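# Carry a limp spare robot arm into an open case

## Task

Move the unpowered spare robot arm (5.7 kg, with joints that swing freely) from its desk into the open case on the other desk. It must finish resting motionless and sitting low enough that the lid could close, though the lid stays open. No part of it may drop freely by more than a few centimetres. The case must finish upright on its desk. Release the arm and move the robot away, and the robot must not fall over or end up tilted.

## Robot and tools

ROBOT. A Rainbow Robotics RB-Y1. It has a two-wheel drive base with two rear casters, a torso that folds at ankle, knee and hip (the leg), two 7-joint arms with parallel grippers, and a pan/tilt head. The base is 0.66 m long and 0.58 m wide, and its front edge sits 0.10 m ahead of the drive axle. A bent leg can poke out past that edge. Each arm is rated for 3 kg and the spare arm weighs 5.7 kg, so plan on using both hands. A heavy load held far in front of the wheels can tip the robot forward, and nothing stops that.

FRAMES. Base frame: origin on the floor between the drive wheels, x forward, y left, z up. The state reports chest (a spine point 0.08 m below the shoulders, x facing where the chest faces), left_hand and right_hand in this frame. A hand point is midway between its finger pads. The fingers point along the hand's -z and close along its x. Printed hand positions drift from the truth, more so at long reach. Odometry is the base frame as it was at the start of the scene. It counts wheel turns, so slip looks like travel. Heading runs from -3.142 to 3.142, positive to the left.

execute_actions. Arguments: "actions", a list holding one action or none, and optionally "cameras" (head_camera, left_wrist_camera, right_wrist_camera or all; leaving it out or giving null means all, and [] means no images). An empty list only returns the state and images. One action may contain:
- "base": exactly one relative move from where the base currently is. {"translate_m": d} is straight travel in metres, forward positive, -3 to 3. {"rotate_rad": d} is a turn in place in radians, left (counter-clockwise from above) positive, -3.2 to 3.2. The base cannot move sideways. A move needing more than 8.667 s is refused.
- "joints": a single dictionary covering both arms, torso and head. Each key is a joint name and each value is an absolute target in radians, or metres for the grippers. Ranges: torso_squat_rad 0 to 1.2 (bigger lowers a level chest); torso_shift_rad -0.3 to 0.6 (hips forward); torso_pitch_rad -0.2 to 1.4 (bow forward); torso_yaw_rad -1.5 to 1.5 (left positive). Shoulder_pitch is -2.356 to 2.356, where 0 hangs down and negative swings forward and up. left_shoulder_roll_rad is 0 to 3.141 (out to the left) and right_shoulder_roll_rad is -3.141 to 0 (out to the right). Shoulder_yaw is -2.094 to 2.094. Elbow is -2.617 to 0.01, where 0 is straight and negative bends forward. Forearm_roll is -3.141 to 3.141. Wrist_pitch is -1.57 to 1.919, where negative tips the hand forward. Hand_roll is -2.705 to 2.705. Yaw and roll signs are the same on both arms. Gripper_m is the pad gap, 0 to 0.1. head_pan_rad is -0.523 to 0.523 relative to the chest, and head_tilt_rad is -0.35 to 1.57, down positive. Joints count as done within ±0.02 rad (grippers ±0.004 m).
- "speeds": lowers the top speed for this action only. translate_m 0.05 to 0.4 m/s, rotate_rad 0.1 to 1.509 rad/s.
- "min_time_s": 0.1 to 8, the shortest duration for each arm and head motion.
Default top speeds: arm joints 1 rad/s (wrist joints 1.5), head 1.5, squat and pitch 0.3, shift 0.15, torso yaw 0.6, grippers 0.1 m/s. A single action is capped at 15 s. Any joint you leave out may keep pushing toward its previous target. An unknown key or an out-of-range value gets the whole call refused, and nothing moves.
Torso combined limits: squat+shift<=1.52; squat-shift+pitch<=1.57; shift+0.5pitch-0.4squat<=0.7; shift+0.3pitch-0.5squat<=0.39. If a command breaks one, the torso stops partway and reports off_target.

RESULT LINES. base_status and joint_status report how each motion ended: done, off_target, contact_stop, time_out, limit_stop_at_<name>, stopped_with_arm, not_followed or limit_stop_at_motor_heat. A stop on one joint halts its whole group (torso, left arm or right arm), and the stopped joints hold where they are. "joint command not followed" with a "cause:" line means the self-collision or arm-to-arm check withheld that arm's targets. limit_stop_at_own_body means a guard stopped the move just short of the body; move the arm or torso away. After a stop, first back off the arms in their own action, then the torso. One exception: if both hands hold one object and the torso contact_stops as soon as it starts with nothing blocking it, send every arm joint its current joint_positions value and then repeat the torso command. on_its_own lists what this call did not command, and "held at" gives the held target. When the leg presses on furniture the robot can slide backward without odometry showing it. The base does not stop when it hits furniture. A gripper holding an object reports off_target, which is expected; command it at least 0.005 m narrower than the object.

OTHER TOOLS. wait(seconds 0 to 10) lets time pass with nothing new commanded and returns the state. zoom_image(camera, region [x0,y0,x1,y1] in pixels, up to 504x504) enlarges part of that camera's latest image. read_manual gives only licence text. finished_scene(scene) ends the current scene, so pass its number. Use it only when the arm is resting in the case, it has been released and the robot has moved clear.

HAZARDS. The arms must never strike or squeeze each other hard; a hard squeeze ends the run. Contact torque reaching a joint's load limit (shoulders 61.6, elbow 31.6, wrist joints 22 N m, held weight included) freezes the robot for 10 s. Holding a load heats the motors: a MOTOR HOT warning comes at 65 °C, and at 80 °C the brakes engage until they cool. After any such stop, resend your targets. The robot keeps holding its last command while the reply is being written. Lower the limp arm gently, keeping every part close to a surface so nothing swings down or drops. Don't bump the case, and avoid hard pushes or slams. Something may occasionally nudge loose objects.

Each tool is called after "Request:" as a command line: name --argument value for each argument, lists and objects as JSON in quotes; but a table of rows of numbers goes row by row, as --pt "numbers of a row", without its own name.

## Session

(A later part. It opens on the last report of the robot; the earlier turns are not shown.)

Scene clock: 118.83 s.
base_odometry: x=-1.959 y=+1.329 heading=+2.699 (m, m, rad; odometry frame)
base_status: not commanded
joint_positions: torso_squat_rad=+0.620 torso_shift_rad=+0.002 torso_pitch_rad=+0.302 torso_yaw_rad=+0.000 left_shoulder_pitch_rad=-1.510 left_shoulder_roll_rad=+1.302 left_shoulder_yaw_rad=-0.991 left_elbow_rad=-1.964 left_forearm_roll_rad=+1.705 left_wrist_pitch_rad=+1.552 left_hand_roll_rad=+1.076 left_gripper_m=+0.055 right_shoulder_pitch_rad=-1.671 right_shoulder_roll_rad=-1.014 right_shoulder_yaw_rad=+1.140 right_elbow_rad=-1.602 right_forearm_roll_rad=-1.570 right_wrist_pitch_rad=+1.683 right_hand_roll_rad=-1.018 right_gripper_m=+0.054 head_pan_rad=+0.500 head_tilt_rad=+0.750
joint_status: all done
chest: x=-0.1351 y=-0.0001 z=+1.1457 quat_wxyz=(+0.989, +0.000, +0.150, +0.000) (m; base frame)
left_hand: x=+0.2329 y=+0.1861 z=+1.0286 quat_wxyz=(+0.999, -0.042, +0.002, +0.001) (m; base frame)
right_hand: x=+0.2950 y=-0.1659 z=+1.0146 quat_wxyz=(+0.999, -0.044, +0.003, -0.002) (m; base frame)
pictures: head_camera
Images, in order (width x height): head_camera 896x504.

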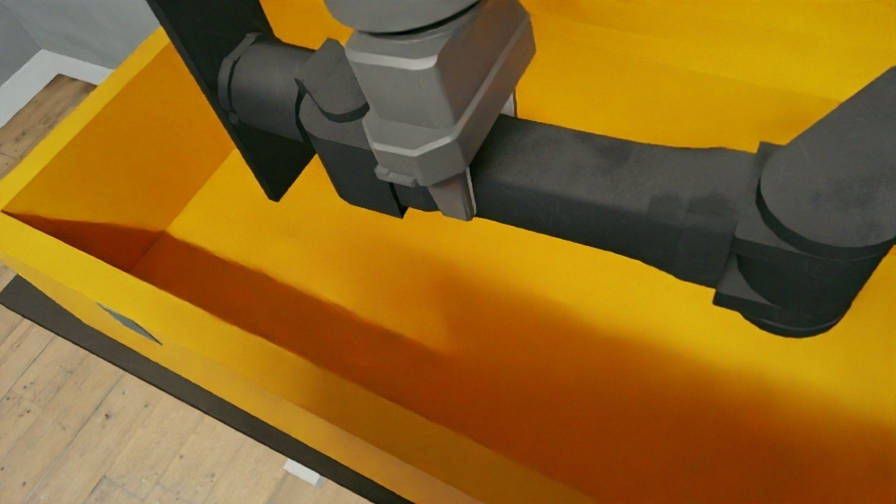

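Request:
execute_actions --actions '[{"joints":{"torso_squat_rad":0.66,"head_pan_rad":0.5,"head_tilt_rad":0.4}}]' --cameras '["head_camera","left_wrist_camera"]'

Scene clock: 122.43 s.
base_odometry: x=-1.959 y=+1.329 heading=+2.699 (m, m, rad; odometry frame)
base_status: not commanded
joint_positions: torso_squat_rad=+0.660 torso_shift_rad=+0.002 torso_pitch_rad=+0.302 torso_yaw_rad=+0.000 left_shoulder_pitch_rad=-1.510 left_shoulder_roll_rad=+1.302 left_shoulder_yaw_rad=-0.991 left_elbow_rad=-1.964 left_forearm_roll_rad=+1.705 left_wrist_pitch_rad=+1.552 left_hand_roll_rad=+1.076 left_gripper_m=+0.055 right_shoulder_pitch_rad=-1.671 right_shoulder_roll_rad=-1.014 right_shoulder_yaw_rad=+1.140 right_elbow_rad=-1.602 right_forearm_roll_rad=-1.570 right_wrist_pitch_rad=+1.683 right_hand_roll_rad=-1.018 right_gripper_m=+0.054 head_pan_rad=+0.500 head_tilt_rad=+0.400
joint_status: all done
chest: x=-0.1352 y=-0.0001 z=+1.1290 quat_wxyz=(+0.989, +0.000, +0.150, +0.000) (m; base frame)
left_hand: x=+0.2328 y=+0.1861 z=+1.0119 quat_wxyz=(+0.999, -0.042, +0.002, +0.001) (m; base frame)
right_hand: x=+0.2950 y=-0.1659 z=+0.9978 quat_wxyz=(+0.999, -0.044, +0.003, -0.002) (m; base frame)
pictures: head_camera, left_wrist_camera
Images, in order (width x height): head_camera 896x504, left_wrist_camera 644x364.

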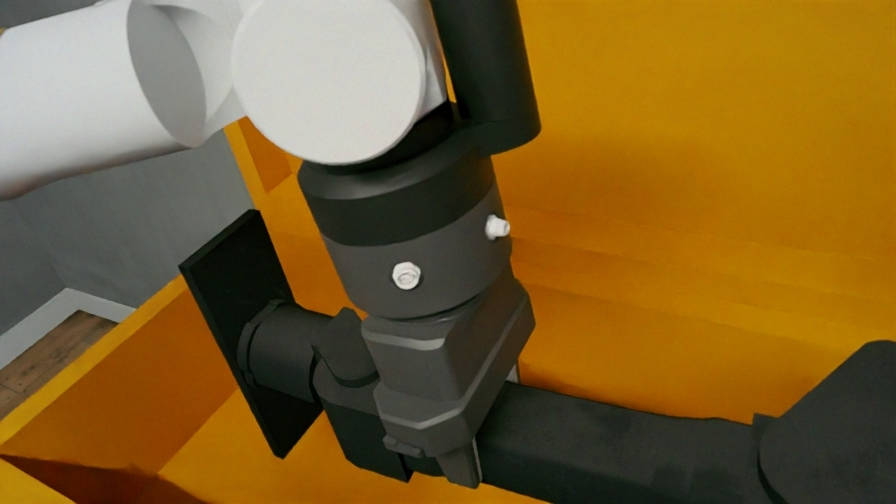

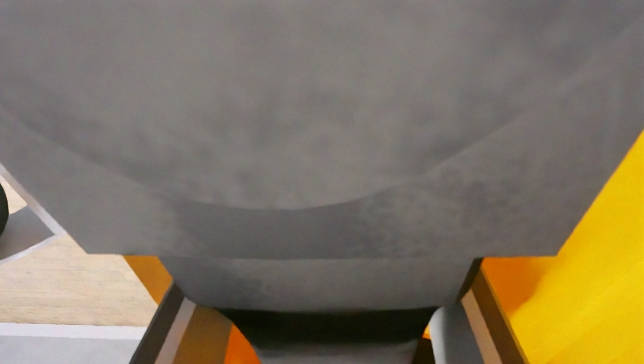

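Clear. Squat down toward tip contact.

Request:
execute_actions --actions '[{"joints":{"torso_squat_rad":0.83,"head_pan_rad":-0.5,"head_tilt_rad":0.6}}]' --cameras '["head_camera"]'

Scene clock: 128.83 s.
base_odometry: x=-1.959 y=+1.329 heading=+2.699 (m, m, rad; odometry frame)
base_status: not commanded
joint_positions: torso_squat_rad=+0.826 torso_shift_rad=+0.001 torso_pitch_rad=+0.299 torso_yaw_rad=+0.000 left_shoulder_pitch_rad=-1.509 left_shoulder_roll_rad=+1.302 left_shoulder_yaw_rad=-0.992 left_elbow_rad=-1.964 left_forearm_roll_rad=+1.705 left_wrist_pitch_rad=+1.553 left_hand_roll_rad=+1.076 left_gripper_m=+0.056 right_shoulder_pitch_rad=-1.679 right_shoulder_roll_rad=-1.016 right_shoulder_yaw_rad=+1.134 right_elbow_rad=-1.601 right_forearm_roll_rad=-1.570 right_wrist_pitch_rad=+1.684 right_hand_roll_rad=-1.018 right_gripper_m=+0.055 head_pan_rad=-0.500 head_tilt_rad=+0.600
joint_status: torso_squat_rad contact_stop (moved +0.166 of +0.170); the others done
chest: x=-0.1363 y=+0.0005 z=+1.0508 quat_wxyz=(+0.989, -0.001, +0.149, +0.000) (m; base frame)
left_hand: x=+0.2313 y=+0.1868 z=+0.9335 quat_wxyz=(+0.999, -0.042, +0.002, +0.001) (m; base frame)
right_hand: x=+0.2966 y=-0.1638 z=+0.9262 quat_wxyz=(+0.999, -0.042, -0.004, -0.002) (m; base frame)
pictures: head_camera
Images, in order (width x height): head_camera 896x504.

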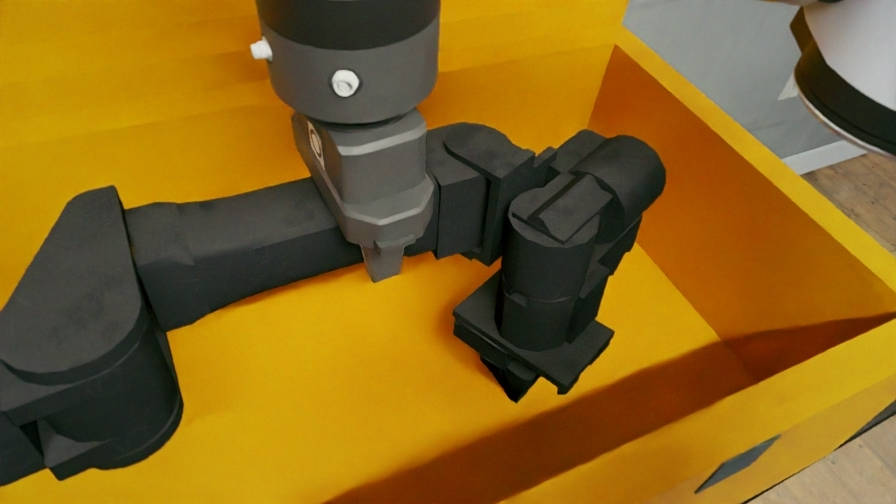

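Request:
execute_actions --actions '[{"joints":{"torso_squat_rad":0.805,"torso_pitch_rad":0.3,"torso_shift_rad":0}}]' --cameras '["head_camera"]'

Scene clock: 131.13 s.
base_odometry: x=-1.959 y=+1.329 heading=+2.699 (m, m, rad; odometry frame)
base_status: not commanded
joint_positions: torso_squat_rad=+0.805 torso_shift_rad=+0.000 torso_pitch_rad=+0.301 torso_yaw_rad=+0.000 left_shoulder_pitch_rad=-1.509 left_shoulder_roll_rad=+1.302 left_shoulder_yaw_rad=-0.992 left_elbow_rad=-1.964 left_forearm_roll_rad=+1.705 left_wrist_pitch_rad=+1.552 left_hand_roll_rad=+1.076 left_gripper_m=+0.055 right_shoulder_pitch_rad=-1.673 right_shoulder_roll_rad=-1.015 right_shoulder_yaw_rad=+1.138 right_elbow_rad=-1.601 right_forearm_roll_rad=-1.570 right_wrist_pitch_rad=+1.683 right_hand_roll_rad=-1.018 right_gripper_m=+0.055 head_pan_rad=-0.500 head_tilt_rad=+0.600
joint_status: all done
chest: x=-0.1360 y=+0.0001 z=+1.0612 quat_wxyz=(+0.989, +0.000, +0.150, +0.000) (m; base frame)
left_hand: x=+0.2316 y=+0.1862 z=+0.9437 quat_wxyz=(+0.999, -0.042, +0.003, +0.000) (m; base frame)
right_hand: x=+0.2950 y=-0.1653 z=+0.9319 quat_wxyz=(+0.999, -0.043, +0.001, -0.002) (m; base frame)
pictures: head_camera
Images, in order (width x height): head_camera 896x504.

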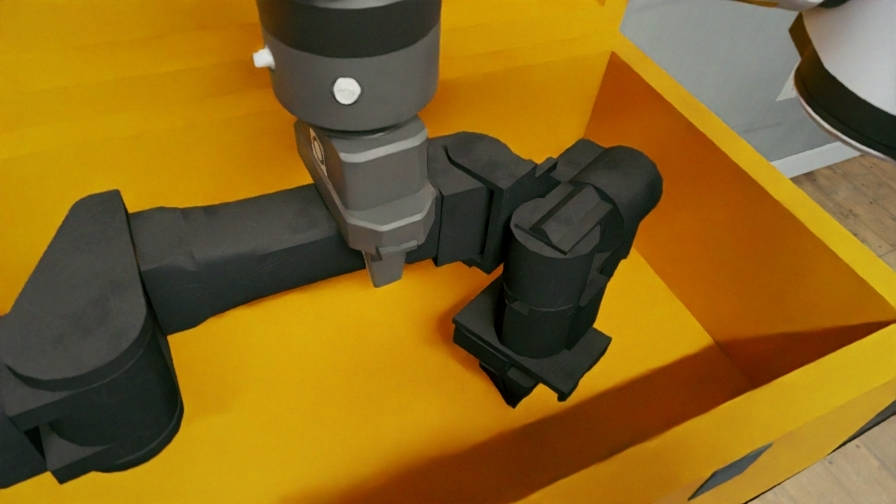

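Request:
zoom_image --camera "head_camera" --region '[380, 100, 720, 440]'

Region (380, 100, 720, 440) of head_camera's 896x504 image, scaled by 1.482, with more detail than that image has.

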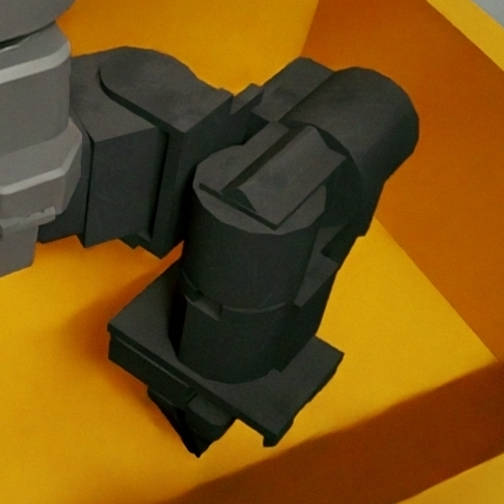

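Request:
execute_actions --actions '[{"joints":{"right_shoulder_pitch_rad":-1.745,"right_shoulder_roll_rad":-0.8825,"right_shoulder_yaw_rad":1.1775,"right_elbow_rad":-1.5485,"right_hand_roll_rad":-1.108,"left_shoulder_pitch_rad":-1.39,"left_shoulder_roll_rad":1.433,"left_shoulder_yaw_rad":-0.899,"left_elbow_rad":-1.975,"left_hand_roll_rad":0.937},"min_time_s":2}]' --cameras '["head_camera"]'

Scene clock: 142.40 s.
base_odometry: x=-1.959 y=+1.329 heading=+2.699 (m, m, rad; odometry frame)
base_status: not commanded
joint_positions: torso_squat_rad=+0.805 torso_shift_rad=+0.000 torso_pitch_rad=+0.301 torso_yaw_rad=+0.000 left_shoulder_pitch_rad=-1.388 left_shoulder_roll_rad=+1.432 left_shoulder_yaw_rad=-0.901 left_elbow_rad=-1.975 left_forearm_roll_rad=+1.705 left_wrist_pitch_rad=+1.552 left_hand_roll_rad=+0.937 left_gripper_m=+0.055 right_shoulder_pitch_rad=-1.743 right_shoulder_roll_rad=-0.882 right_shoulder_yaw_rad=+1.179 right_elbow_rad=-1.549 right_forearm_roll_rad=-1.571 right_wrist_pitch_rad=+1.683 right_hand_roll_rad=-1.108 right_gripper_m=+0.055 head_pan_rad=-0.500 head_tilt_rad=+0.600
joint_status: all done
chest: x=-0.1360 y=+0.0001 z=+1.0612 quat_wxyz=(+0.989, +0.000, +0.150, +0.000) (m; base frame)
left_hand: x=+0.2316 y=+0.2368 z=+0.9450 quat_wxyz=(+0.999, -0.035, -0.005, -0.002) (m; base frame)
right_hand: x=+0.2934 y=-0.1155 z=+0.9318 quat_wxyz=(+0.999, -0.046, -0.003, -0.001) (m; base frame)
pictures: head_camera
Images, in order (width x height): head_camera 896x504.

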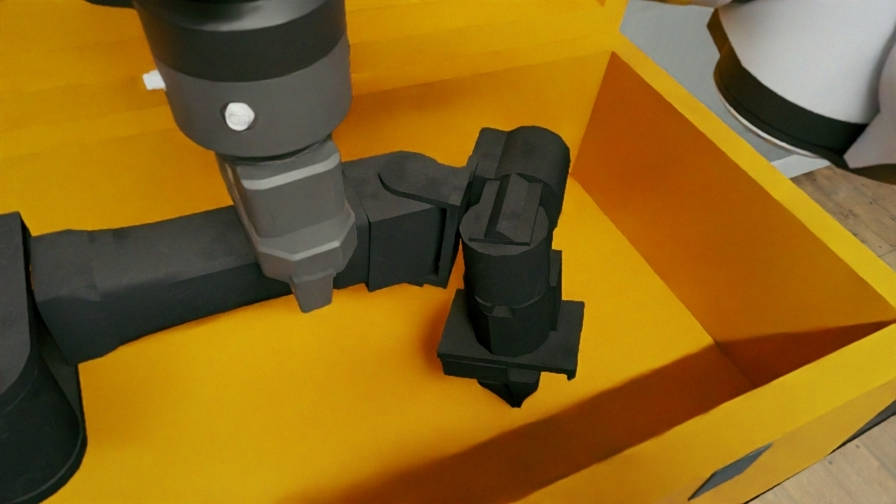

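Request:
execute_actions --actions '[{"joints":{"torso_squat_rad":0.815,"right_shoulder_pitch_rad":-1.812,"right_shoulder_roll_rad":-0.748,"right_shoulder_yaw_rad":1.215,"right_elbow_rad":-1.475,"right_hand_roll_rad":-1.18,"left_shoulder_pitch_rad":-1.262,"left_shoulder_roll_rad":1.555,"left_shoulder_yaw_rad":-0.80,"left_elbow_rad":-1.96,"left_hand_roll_rad":0.78},"min_time_s":1.5}]' --cameras '["head_camera"]'

Scene clock: 147.90 s.
base_odometry: x=-1.959 y=+1.329 heading=+2.699 (m, m, rad; odometry frame)
base_status: not commanded
joint_positions: torso_squat_rad=+0.815 torso_shift_rad=+0.000 torso_pitch_rad=+0.301 torso_yaw_rad=+0.000 left_shoulder_pitch_rad=-1.261 left_shoulder_roll_rad=+1.552 left_shoulder_yaw_rad=-0.801 left_elbow_rad=-1.961 left_forearm_roll_rad=+1.706 left_wrist_pitch_rad=+1.551 left_hand_roll_rad=+0.780 left_gripper_m=+0.055 right_shoulder_pitch_rad=-1.810 right_shoulder_roll_rad=-0.745 right_shoulder_yaw_rad=+1.215 right_elbow_rad=-1.476 right_forearm_roll_rad=-1.571 right_wrist_pitch_rad=+1.682 right_hand_roll_rad=-1.180 right_gripper_m=+0.055 head_pan_rad=-0.500 head_tilt_rad=+0.600
joint_status: all done
chest: x=-0.1360 y=+0.0001 z=+1.0561 quat_wxyz=(+0.989, +0.000, +0.150, +0.000) (m; base frame)
left_hand: x=+0.2306 y=+0.2883 z=+0.9447 quat_wxyz=(+1.000, -0.021, -0.014, -0.010) (m; base frame)
right_hand: x=+0.2894 y=-0.0673 z=+0.9270 quat_wxyz=(+0.999, -0.051, -0.008, +0.001) (m; base frame)
pictures: head_camera
Images, in order (width x height): head_camera 896x504.

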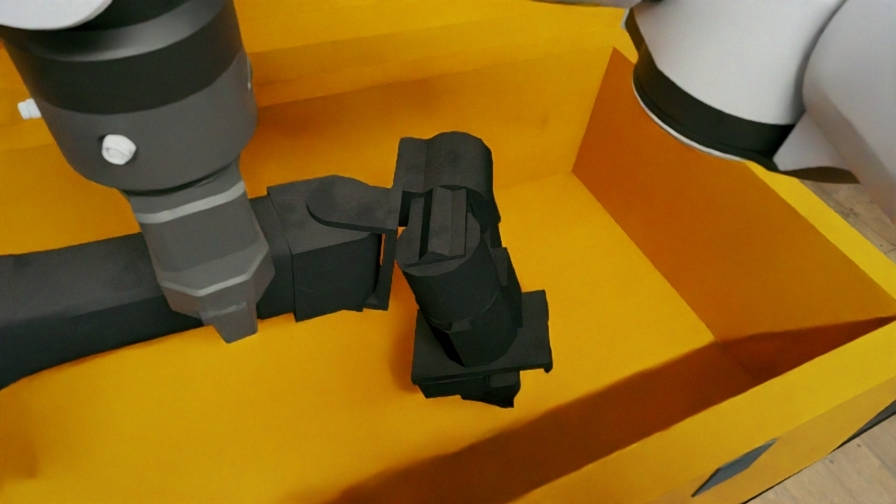

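Request:
execute_actions --actions '[{"joints":{"torso_squat_rad":0.845,"torso_yaw_rad":0.1}}]' --cameras '["head_camera"]'

Scene clock: 170.83 s.
base_odometry: x=-1.959 y=+1.329 heading=+2.699 (m, m, rad; odometry frame)
base_status: not commanded
joint_positions: torso_squat_rad=+0.845 torso_shift_rad=+0.000 torso_pitch_rad=+0.301 torso_yaw_rad=+0.100 left_shoulder_pitch_rad=-1.261 left_shoulder_roll_rad=+1.552 left_shoulder_yaw_rad=-0.801 left_elbow_rad=-1.961 left_forearm_roll_rad=+1.706 left_wrist_pitch_rad=+1.551 left_hand_roll_rad=+0.780 left_gripper_m=+0.055 right_shoulder_pitch_rad=-1.810 right_shoulder_roll_rad=-0.744 right_shoulder_yaw_rad=+1.215 right_elbow_rad=-1.476 right_forearm_roll_rad=-1.571 right_wrist_pitch_rad=+1.682 right_hand_roll_rad=-1.180 right_gripper_m=+0.055 head_pan_rad=-0.500 head_tilt_rad=+0.600
joint_status: all done
chest: x=-0.1359 y=+0.0002 z=+1.0406 quat_wxyz=(+0.987, +0.007, +0.150, +0.050) (m; base frame)
left_hand: x=+0.2012 y=+0.3252 z=+0.9382 quat_wxyz=(+0.999, -0.006, -0.015, +0.038) (m; base frame)
right_hand: x=+0.2936 y=-0.0224 z=+0.9101 quat_wxyz=(+0.998, -0.036, -0.011, +0.049) (m; base frame)
pictures: head_camera
Images, in order (width x height): head_camera 896x504.

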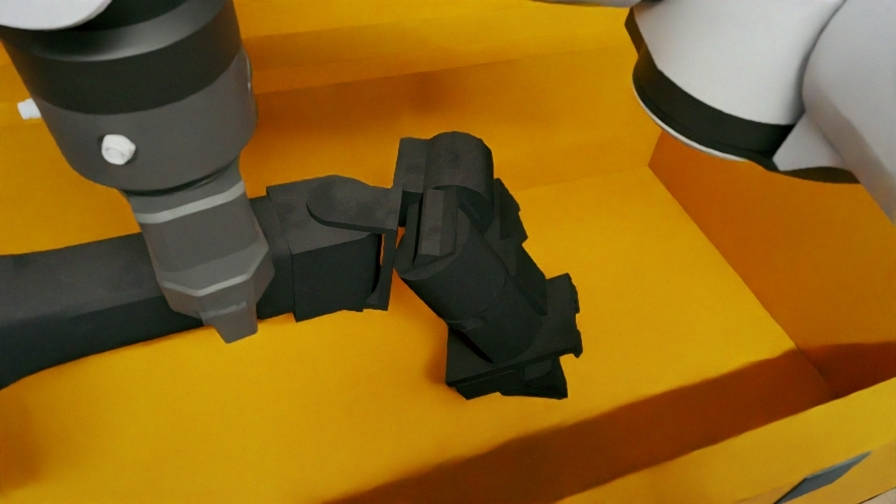

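Good tilt now. Lower further.

Request:
execute_actions --actions '[{"joints":{"torso_squat_rad":0.885}}]' --cameras '["head_camera"]'

Scene clock: 173.73 s.
base_odometry: x=-1.959 y=+1.329 heading=+2.699 (m, m, rad; odometry frame)
base_status: not commanded
joint_positions: torso_squat_rad=+0.885 torso_shift_rad=+0.000 torso_pitch_rad=+0.301 torso_yaw_rad=+0.100 left_shoulder_pitch_rad=-1.261 left_shoulder_roll_rad=+1.552 left_shoulder_yaw_rad=-0.801 left_elbow_rad=-1.961 left_forearm_roll_rad=+1.706 left_wrist_pitch_rad=+1.551 left_hand_roll_rad=+0.780 left_gripper_m=+0.055 right_shoulder_pitch_rad=-1.810 right_shoulder_roll_rad=-0.744 right_shoulder_yaw_rad=+1.215 right_elbow_rad=-1.476 right_forearm_roll_rad=-1.571 right_wrist_pitch_rad=+1.682 right_hand_roll_rad=-1.180 right_gripper_m=+0.055 head_pan_rad=-0.500 head_tilt_rad=+0.600
joint_status: all done
chest: x=-0.1359 y=+0.0002 z=+1.0193 quat_wxyz=(+0.987, +0.007, +0.150, +0.050) (m; base frame)
left_hand: x=+0.2012 y=+0.3252 z=+0.9169 quat_wxyz=(+0.999, -0.006, -0.015, +0.038) (m; base frame)
right_hand: x=+0.2937 y=-0.0224 z=+0.8889 quat_wxyz=(+0.998, -0.036, -0.011, +0.049) (m; base frame)
pictures: head_camera
Images, in order (width x height): head_camera 896x504.

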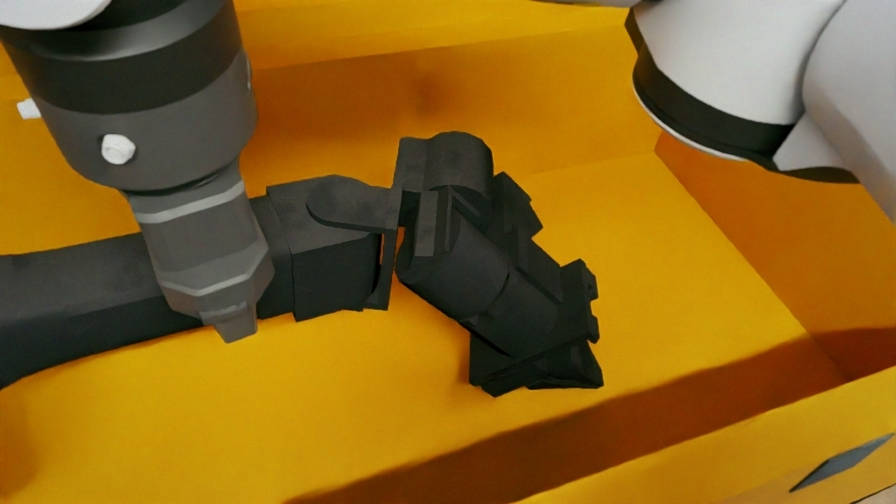

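Request:
execute_actions --actions '[{"joints":{"torso_squat_rad":0.95}}]' --cameras '["head_camera"]'

Scene clock: 177.10 s.
base_odometry: x=-1.959 y=+1.329 heading=+2.699 (m, m, rad; odometry frame)
base_status: not commanded
joint_positions: torso_squat_rad=+0.950 torso_shift_rad=+0.000 torso_pitch_rad=+0.301 torso_yaw_rad=+0.100 left_shoulder_pitch_rad=-1.261 left_shoulder_roll_rad=+1.552 left_shoulder_yaw_rad=-0.801 left_elbow_rad=-1.961 left_forearm_roll_rad=+1.706 left_wrist_pitch_rad=+1.551 left_hand_roll_rad=+0.780 left_gripper_m=+0.055 right_shoulder_pitch_rad=-1.811 right_shoulder_roll_rad=-0.744 right_shoulder_yaw_rad=+1.215 right_elbow_rad=-1.476 right_forearm_roll_rad=-1.571 right_wrist_pitch_rad=+1.682 right_hand_roll_rad=-1.180 right_gripper_m=+0.055 head_pan_rad=-0.500 head_tilt_rad=+0.600
joint_status: all done
chest: x=-0.1360 y=+0.0002 z=+0.9832 quat_wxyz=(+0.987, +0.007, +0.150, +0.050) (m; base frame)
left_hand: x=+0.2011 y=+0.3253 z=+0.8807 quat_wxyz=(+0.999, -0.006, -0.015, +0.038) (m; base frame)
right_hand: x=+0.2937 y=-0.0222 z=+0.8532 quat_wxyz=(+0.998, -0.036, -0.011, +0.049) (m; base frame)
pictures: head_camera
Images, in order (width x height): head_camera 896x504.

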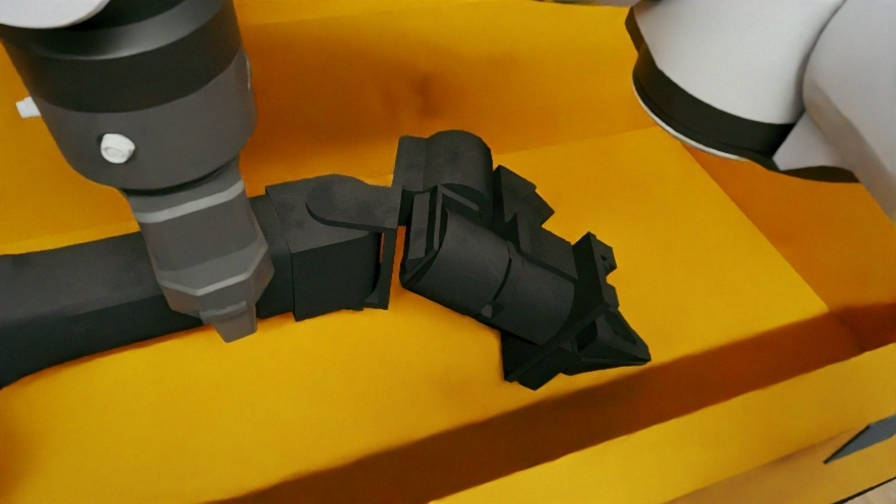

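Request:
execute_actions --actions '[{"joints":{"right_shoulder_pitch_rad":-1.778,"right_shoulder_roll_rad":-0.732,"right_shoulder_yaw_rad":1.230,"right_forearm_roll_rad":-1.558,"right_wrist_pitch_rad":1.605,"left_shoulder_roll_rad":1.553,"left_forearm_roll_rad":1.696,"left_wrist_pitch_rad":1.561,"head_pan_rad":0.4,"head_tilt_rad":0.65},"min_time_s":1.2}]' --cameras '["head_camera"]'

Scene clock: 185.00 s.
base_odometry: x=-1.959 y=+1.329 heading=+2.699 (m, m, rad; odometry frame)
base_status: not commanded
joint_positions: torso_squat_rad=+0.950 torso_shift_rad=+0.000 torso_pitch_rad=+0.301 torso_yaw_rad=+0.100 left_shoulder_pitch_rad=-1.259 left_shoulder_roll_rad=+1.554 left_shoulder_yaw_rad=-0.802 left_elbow_rad=-1.960 left_forearm_roll_rad=+1.695 left_wrist_pitch_rad=+1.562 left_hand_roll_rad=+0.780 left_gripper_m=+0.055 right_shoulder_pitch_rad=-1.776 right_shoulder_roll_rad=-0.734 right_shoulder_yaw_rad=+1.232 right_elbow_rad=-1.474 right_forearm_roll_rad=-1.558 right_wrist_pitch_rad=+1.606 right_hand_roll_rad=-1.180 right_gripper_m=+0.054 head_pan_rad=+0.400 head_tilt_rad=+0.650
joint_status: all done
chest: x=-0.1361 y=+0.0002 z=+0.9832 quat_wxyz=(+0.987, +0.007, +0.150, +0.050) (m; base frame)
left_hand: x=+0.2003 y=+0.3300 z=+0.8802 quat_wxyz=(+0.999, +0.003, -0.013, +0.039) (m; base frame)
right_hand: x=+0.2942 y=-0.0118 z=+0.8329 quat_wxyz=(+0.999, -0.012, -0.010, +0.048) (m; base frame)
pictures: head_camera
Images, in order (width x height): head_camera 896x504.

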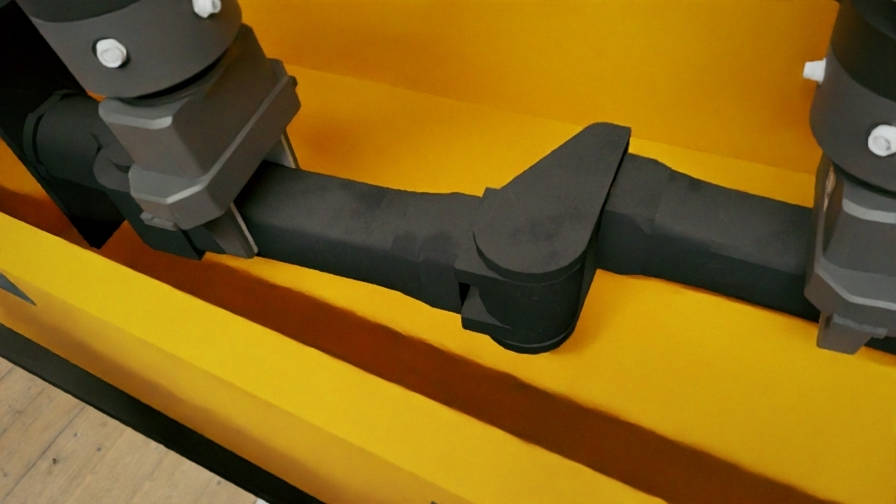

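Request:
execute_actions --actions '[{"joints":{"torso_squat_rad":0.99,"right_shoulder_roll_rad":-0.736,"head_pan_rad":0.52}}]' --cameras '["head_camera"]'

Scene clock: 188.10 s.
base_odometry: x=-1.959 y=+1.329 heading=+2.699 (m, m, rad; odometry frame)
base_status: not commanded
joint_positions: torso_squat_rad=+0.990 torso_shift_rad=+0.000 torso_pitch_rad=+0.301 torso_yaw_rad=+0.100 left_shoulder_pitch_rad=-1.259 left_shoulder_roll_rad=+1.553 left_shoulder_yaw_rad=-0.802 left_elbow_rad=-1.960 left_forearm_roll_rad=+1.696 left_wrist_pitch_rad=+1.562 left_hand_roll_rad=+0.780 left_gripper_m=+0.055 right_shoulder_pitch_rad=-1.776 right_shoulder_roll_rad=-0.737 right_shoulder_yaw_rad=+1.232 right_elbow_rad=-1.474 right_forearm_roll_rad=-1.558 right_wrist_pitch_rad=+1.605 right_hand_roll_rad=-1.180 right_gripper_m=+0.054 head_pan_rad=+0.520 head_tilt_rad=+0.650
joint_status: all done
chest: x=-0.1360 y=+0.0002 z=+0.9601 quat_wxyz=(+0.987, +0.007, +0.150, +0.050) (m; base frame)
left_hand: x=+0.2004 y=+0.3297 z=+0.8570 quat_wxyz=(+0.999, +0.002, -0.013, +0.039) (m; base frame)
right_hand: x=+0.2948 y=-0.0127 z=+0.8100 quat_wxyz=(+0.999, -0.012, -0.010, +0.047) (m; base frame)
pictures: head_camera
Images, in order (width x height): head_camera 896x504.

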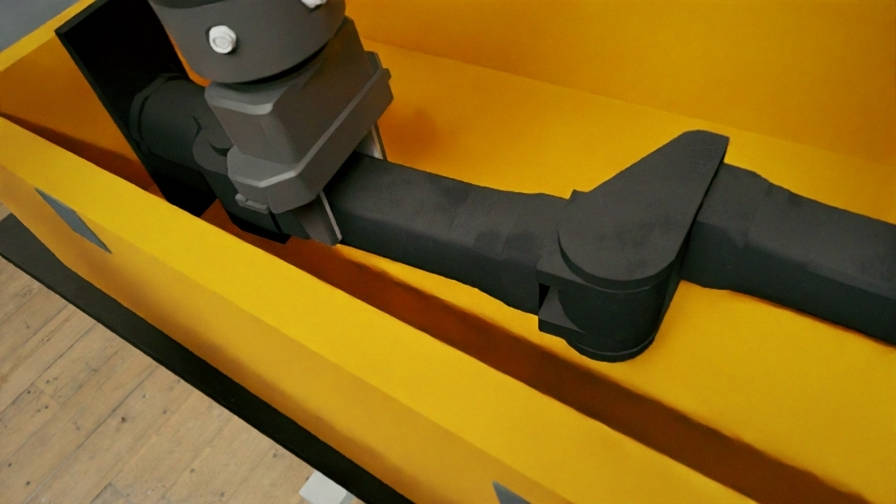

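Request:
execute_actions --actions '[{"joints":{"torso_squat_rad":1.012}}]' --cameras '["head_camera"]'

Scene clock: 190.83 s.
base_odometry: x=-1.958 y=+1.329 heading=+2.699 (m, m, rad; odometry frame)
base_status: not commanded
joint_positions: torso_squat_rad=+1.012 torso_shift_rad=-0.001 torso_pitch_rad=+0.298 torso_yaw_rad=+0.100 left_shoulder_pitch_rad=-1.262 left_shoulder_roll_rad=+1.555 left_shoulder_yaw_rad=-0.800 left_elbow_rad=-1.959 left_forearm_roll_rad=+1.696 left_wrist_pitch_rad=+1.563 left_hand_roll_rad=+0.780 left_gripper_m=+0.055 right_shoulder_pitch_rad=-1.782 right_shoulder_roll_rad=-0.738 right_shoulder_yaw_rad=+1.227 right_elbow_rad=-1.475 right_forearm_roll_rad=-1.558 right_wrist_pitch_rad=+1.606 right_hand_roll_rad=-1.180 right_gripper_m=+0.054 head_pan_rad=+0.520 head_tilt_rad=+0.650
joint_status: all done
chest: x=-0.1376 y=+0.0000 z=+0.9473 quat_wxyz=(+0.988, +0.007, +0.148, +0.050) (m; base frame)
left_hand: x=+0.1999 y=+0.3301 z=+0.8473 quat_wxyz=(+0.999, +0.003, -0.017, +0.040) (m; base frame)
right_hand: x=+0.2950 y=-0.0113 z=+0.8026 quat_wxyz=(+0.999, -0.010, -0.016, +0.047) (m; base frame)
pictures: head_camera
Images, in order (width x height): head_camera 896x504.

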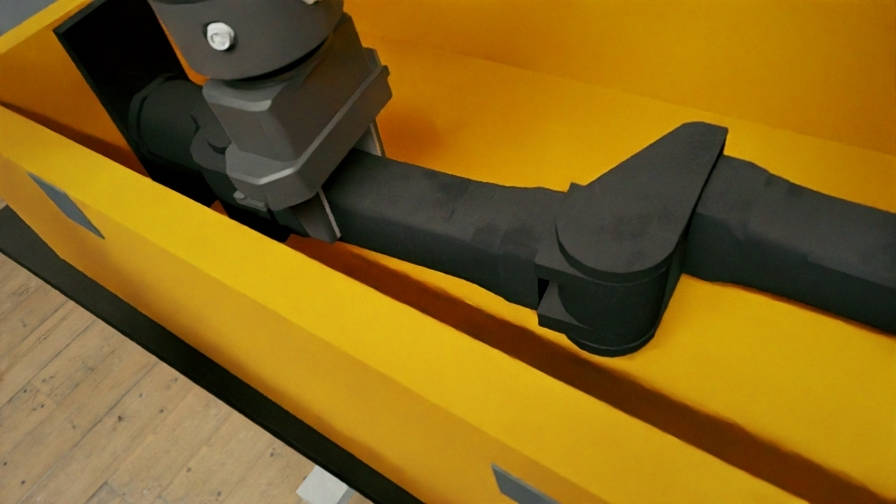

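Both ends are down. Release.

Request:
execute_actions --actions '[{"joints":{"torso_squat_rad":1.006,"left_gripper_m":0.085,"right_gripper_m":0.085,"head_pan_rad":0.0}}]' --cameras '["head_camera"]'

Request:
execute_actions --actions '[{"joints":{"torso_squat_rad":0.7,"head_tilt_rad":0.5}}]' --cameras '["head_camera"]'

Scene clock: 194.93 s.
base_odometry: x=-1.959 y=+1.329 heading=+2.699 (m, m, rad; odometry frame)
base_status: not commanded
joint_positions: torso_squat_rad=+1.006 torso_shift_rad=+0.000 torso_pitch_rad=+0.300 torso_yaw_rad=+0.100 left_shoulder_pitch_rad=-1.262 left_shoulder_roll_rad=+1.553 left_shoulder_yaw_rad=-0.800 left_elbow_rad=-1.960 left_forearm_roll_rad=+1.696 left_wrist_pitch_rad=+1.561 left_hand_roll_rad=+0.780 left_gripper_m=+0.085 right_shoulder_pitch_rad=-1.778 right_shoulder_roll_rad=-0.736 right_shoulder_yaw_rad=+1.230 right_elbow_rad=-1.475 right_forearm_roll_rad=-1.558 right_wrist_pitch_rad=+1.605 right_hand_roll_rad=-1.180 right_gripper_m=+0.085 head_pan_rad=+0.000 head_tilt_rad=+0.650
joint_status: all done
chest: x=-0.1366 y=+0.0000 z=+0.9508 quat_wxyz=(+0.988, +0.007, +0.149, +0.050) (m; base frame)
left_hand: x=+0.2009 y=+0.3289 z=+0.8497 quat_wxyz=(+0.999, +0.002, -0.016, +0.039) (m; base frame)
right_hand: x=+0.2946 y=-0.0118 z=+0.8027 quat_wxyz=(+0.999, -0.011, -0.012, +0.048) (m; base frame)
pictures: head_camera
Images, in order (width x height): head_camera 896x504.

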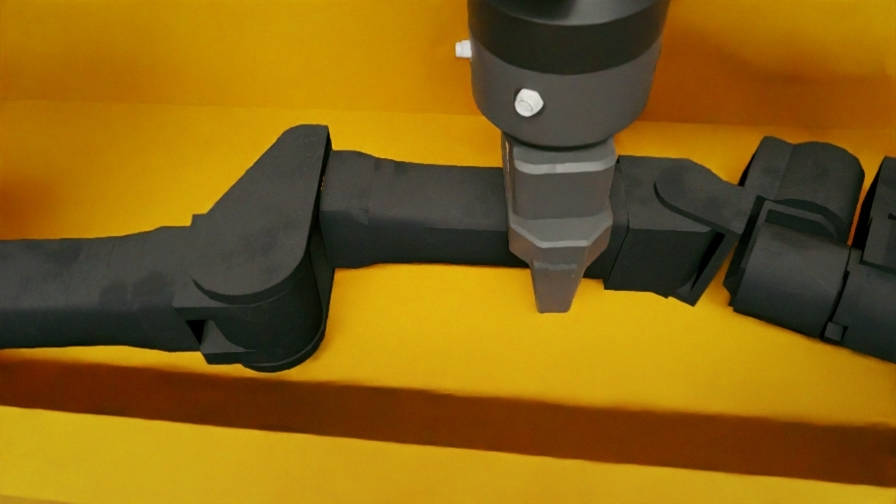

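Scene clock: 196.77 s.
base_odometry: x=-1.959 y=+1.329 heading=+2.699 (m, m, rad; odometry frame)
base_status: not commanded
joint_positions: torso_squat_rad=+0.700 torso_shift_rad=+0.000 torso_pitch_rad=+0.300 torso_yaw_rad=+0.100 left_shoulder_pitch_rad=-1.262 left_shoulder_roll_rad=+1.553 left_shoulder_yaw_rad=-0.800 left_elbow_rad=-1.960 left_forearm_roll_rad=+1.696 left_wrist_pitch_rad=+1.561 left_hand_roll_rad=+0.780 left_gripper_m=+0.085 right_shoulder_pitch_rad=-1.778 right_shoulder_roll_rad=-0.736 right_shoulder_yaw_rad=+1.230 right_elbow_rad=-1.475 right_forearm_roll_rad=-1.558 right_wrist_pitch_rad=+1.605 right_hand_roll_rad=-1.180 right_gripper_m=+0.085 head_pan_rad=+0.000 head_tilt_rad=+0.500
joint_status: all done
chest: x=-0.1365 y=+0.0000 z=+1.1115 quat_wxyz=(+0.988, +0.007, +0.149, +0.050) (m; base frame)
left_hand: x=+0.2010 y=+0.3288 z=+1.0104 quat_wxyz=(+0.999, +0.002, -0.016, +0.038) (m; base frame)
right_hand: x=+0.2945 y=-0.0119 z=+0.9632 quat_wxyz=(+0.999, -0.011, -0.012, +0.048) (m; base frame)
pictures: head_camera
Images, in order (width x height): head_camera 896x504.

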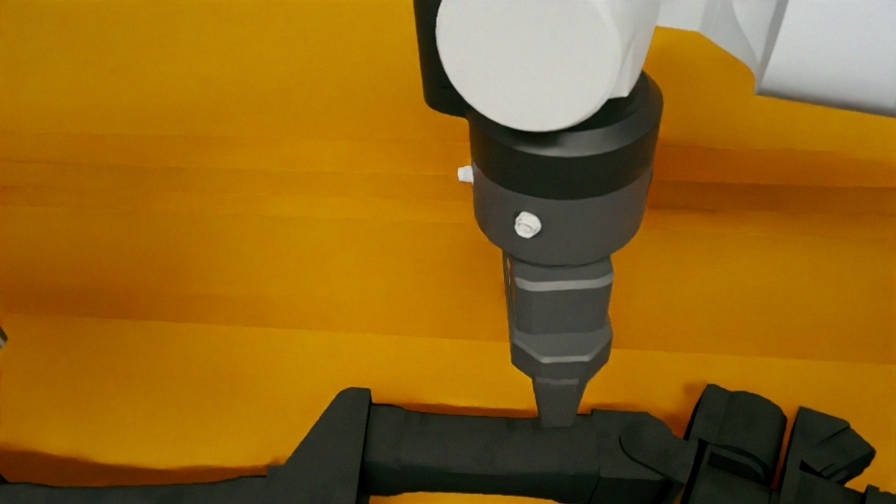

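Request:
execute_actions --actions '[{"base":{"translate_m":-0.75},"speeds":{"translate_m":0.3},"joints":{"torso_squat_rad":0.2,"torso_yaw_rad":0,"head_tilt_rad":0.3,"right_shoulder_roll_rad":-1.0145,"right_shoulder_pitch_rad":-1.72},"min_time_s":2}]' --cameras '["head_camera"]'

Scene clock: 204.30 s.
base_odometry: x=-1.281 y=+1.008 heading=+2.699 (m, m, rad; odometry frame)
base_status: done
joint_positions: torso_squat_rad=+0.200 torso_shift_rad=+0.000 torso_pitch_rad=+0.300 torso_yaw_rad=+0.000 left_shoulder_pitch_rad=-1.262 left_shoulder_roll_rad=+1.553 left_shoulder_yaw_rad=-0.800 left_elbow_rad=-1.960 left_forearm_roll_rad=+1.696 left_wrist_pitch_rad=+1.561 left_hand_roll_rad=+0.780 left_gripper_m=+0.085 right_shoulder_pitch_rad=-1.720 right_shoulder_roll_rad=-1.014 right_shoulder_yaw_rad=+1.230 right_elbow_rad=-1.475 right_forearm_roll_rad=-1.558 right_wrist_pitch_rad=+1.605 right_hand_roll_rad=-1.180 right_gripper_m=+0.085 head_pan_rad=+0.000 head_tilt_rad=+0.300
joint_status: all done
chest: x=-0.1366 y=-0.0001 z=+1.2622 quat_wxyz=(+0.989, +0.000, +0.149, +0.000) (m; base frame)
left_hand: x=+0.2306 y=+0.2918 z=+1.1520 quat_wxyz=(+1.000, -0.014, -0.016, -0.009) (m; base frame)
right_hand: x=+0.3277 y=-0.1835 z=+1.1282 quat_wxyz=(+0.989, -0.045, -0.027, -0.139) (m; base frame)
pictures: head_camera
Images, in order (width x height): head_camera 896x504.

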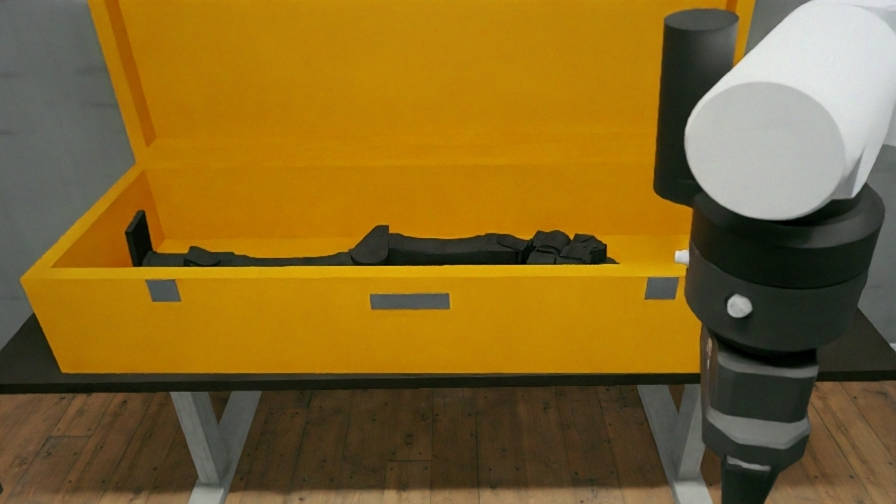

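Request:
finished_scene --scene 2

The scene is finished: the task was done.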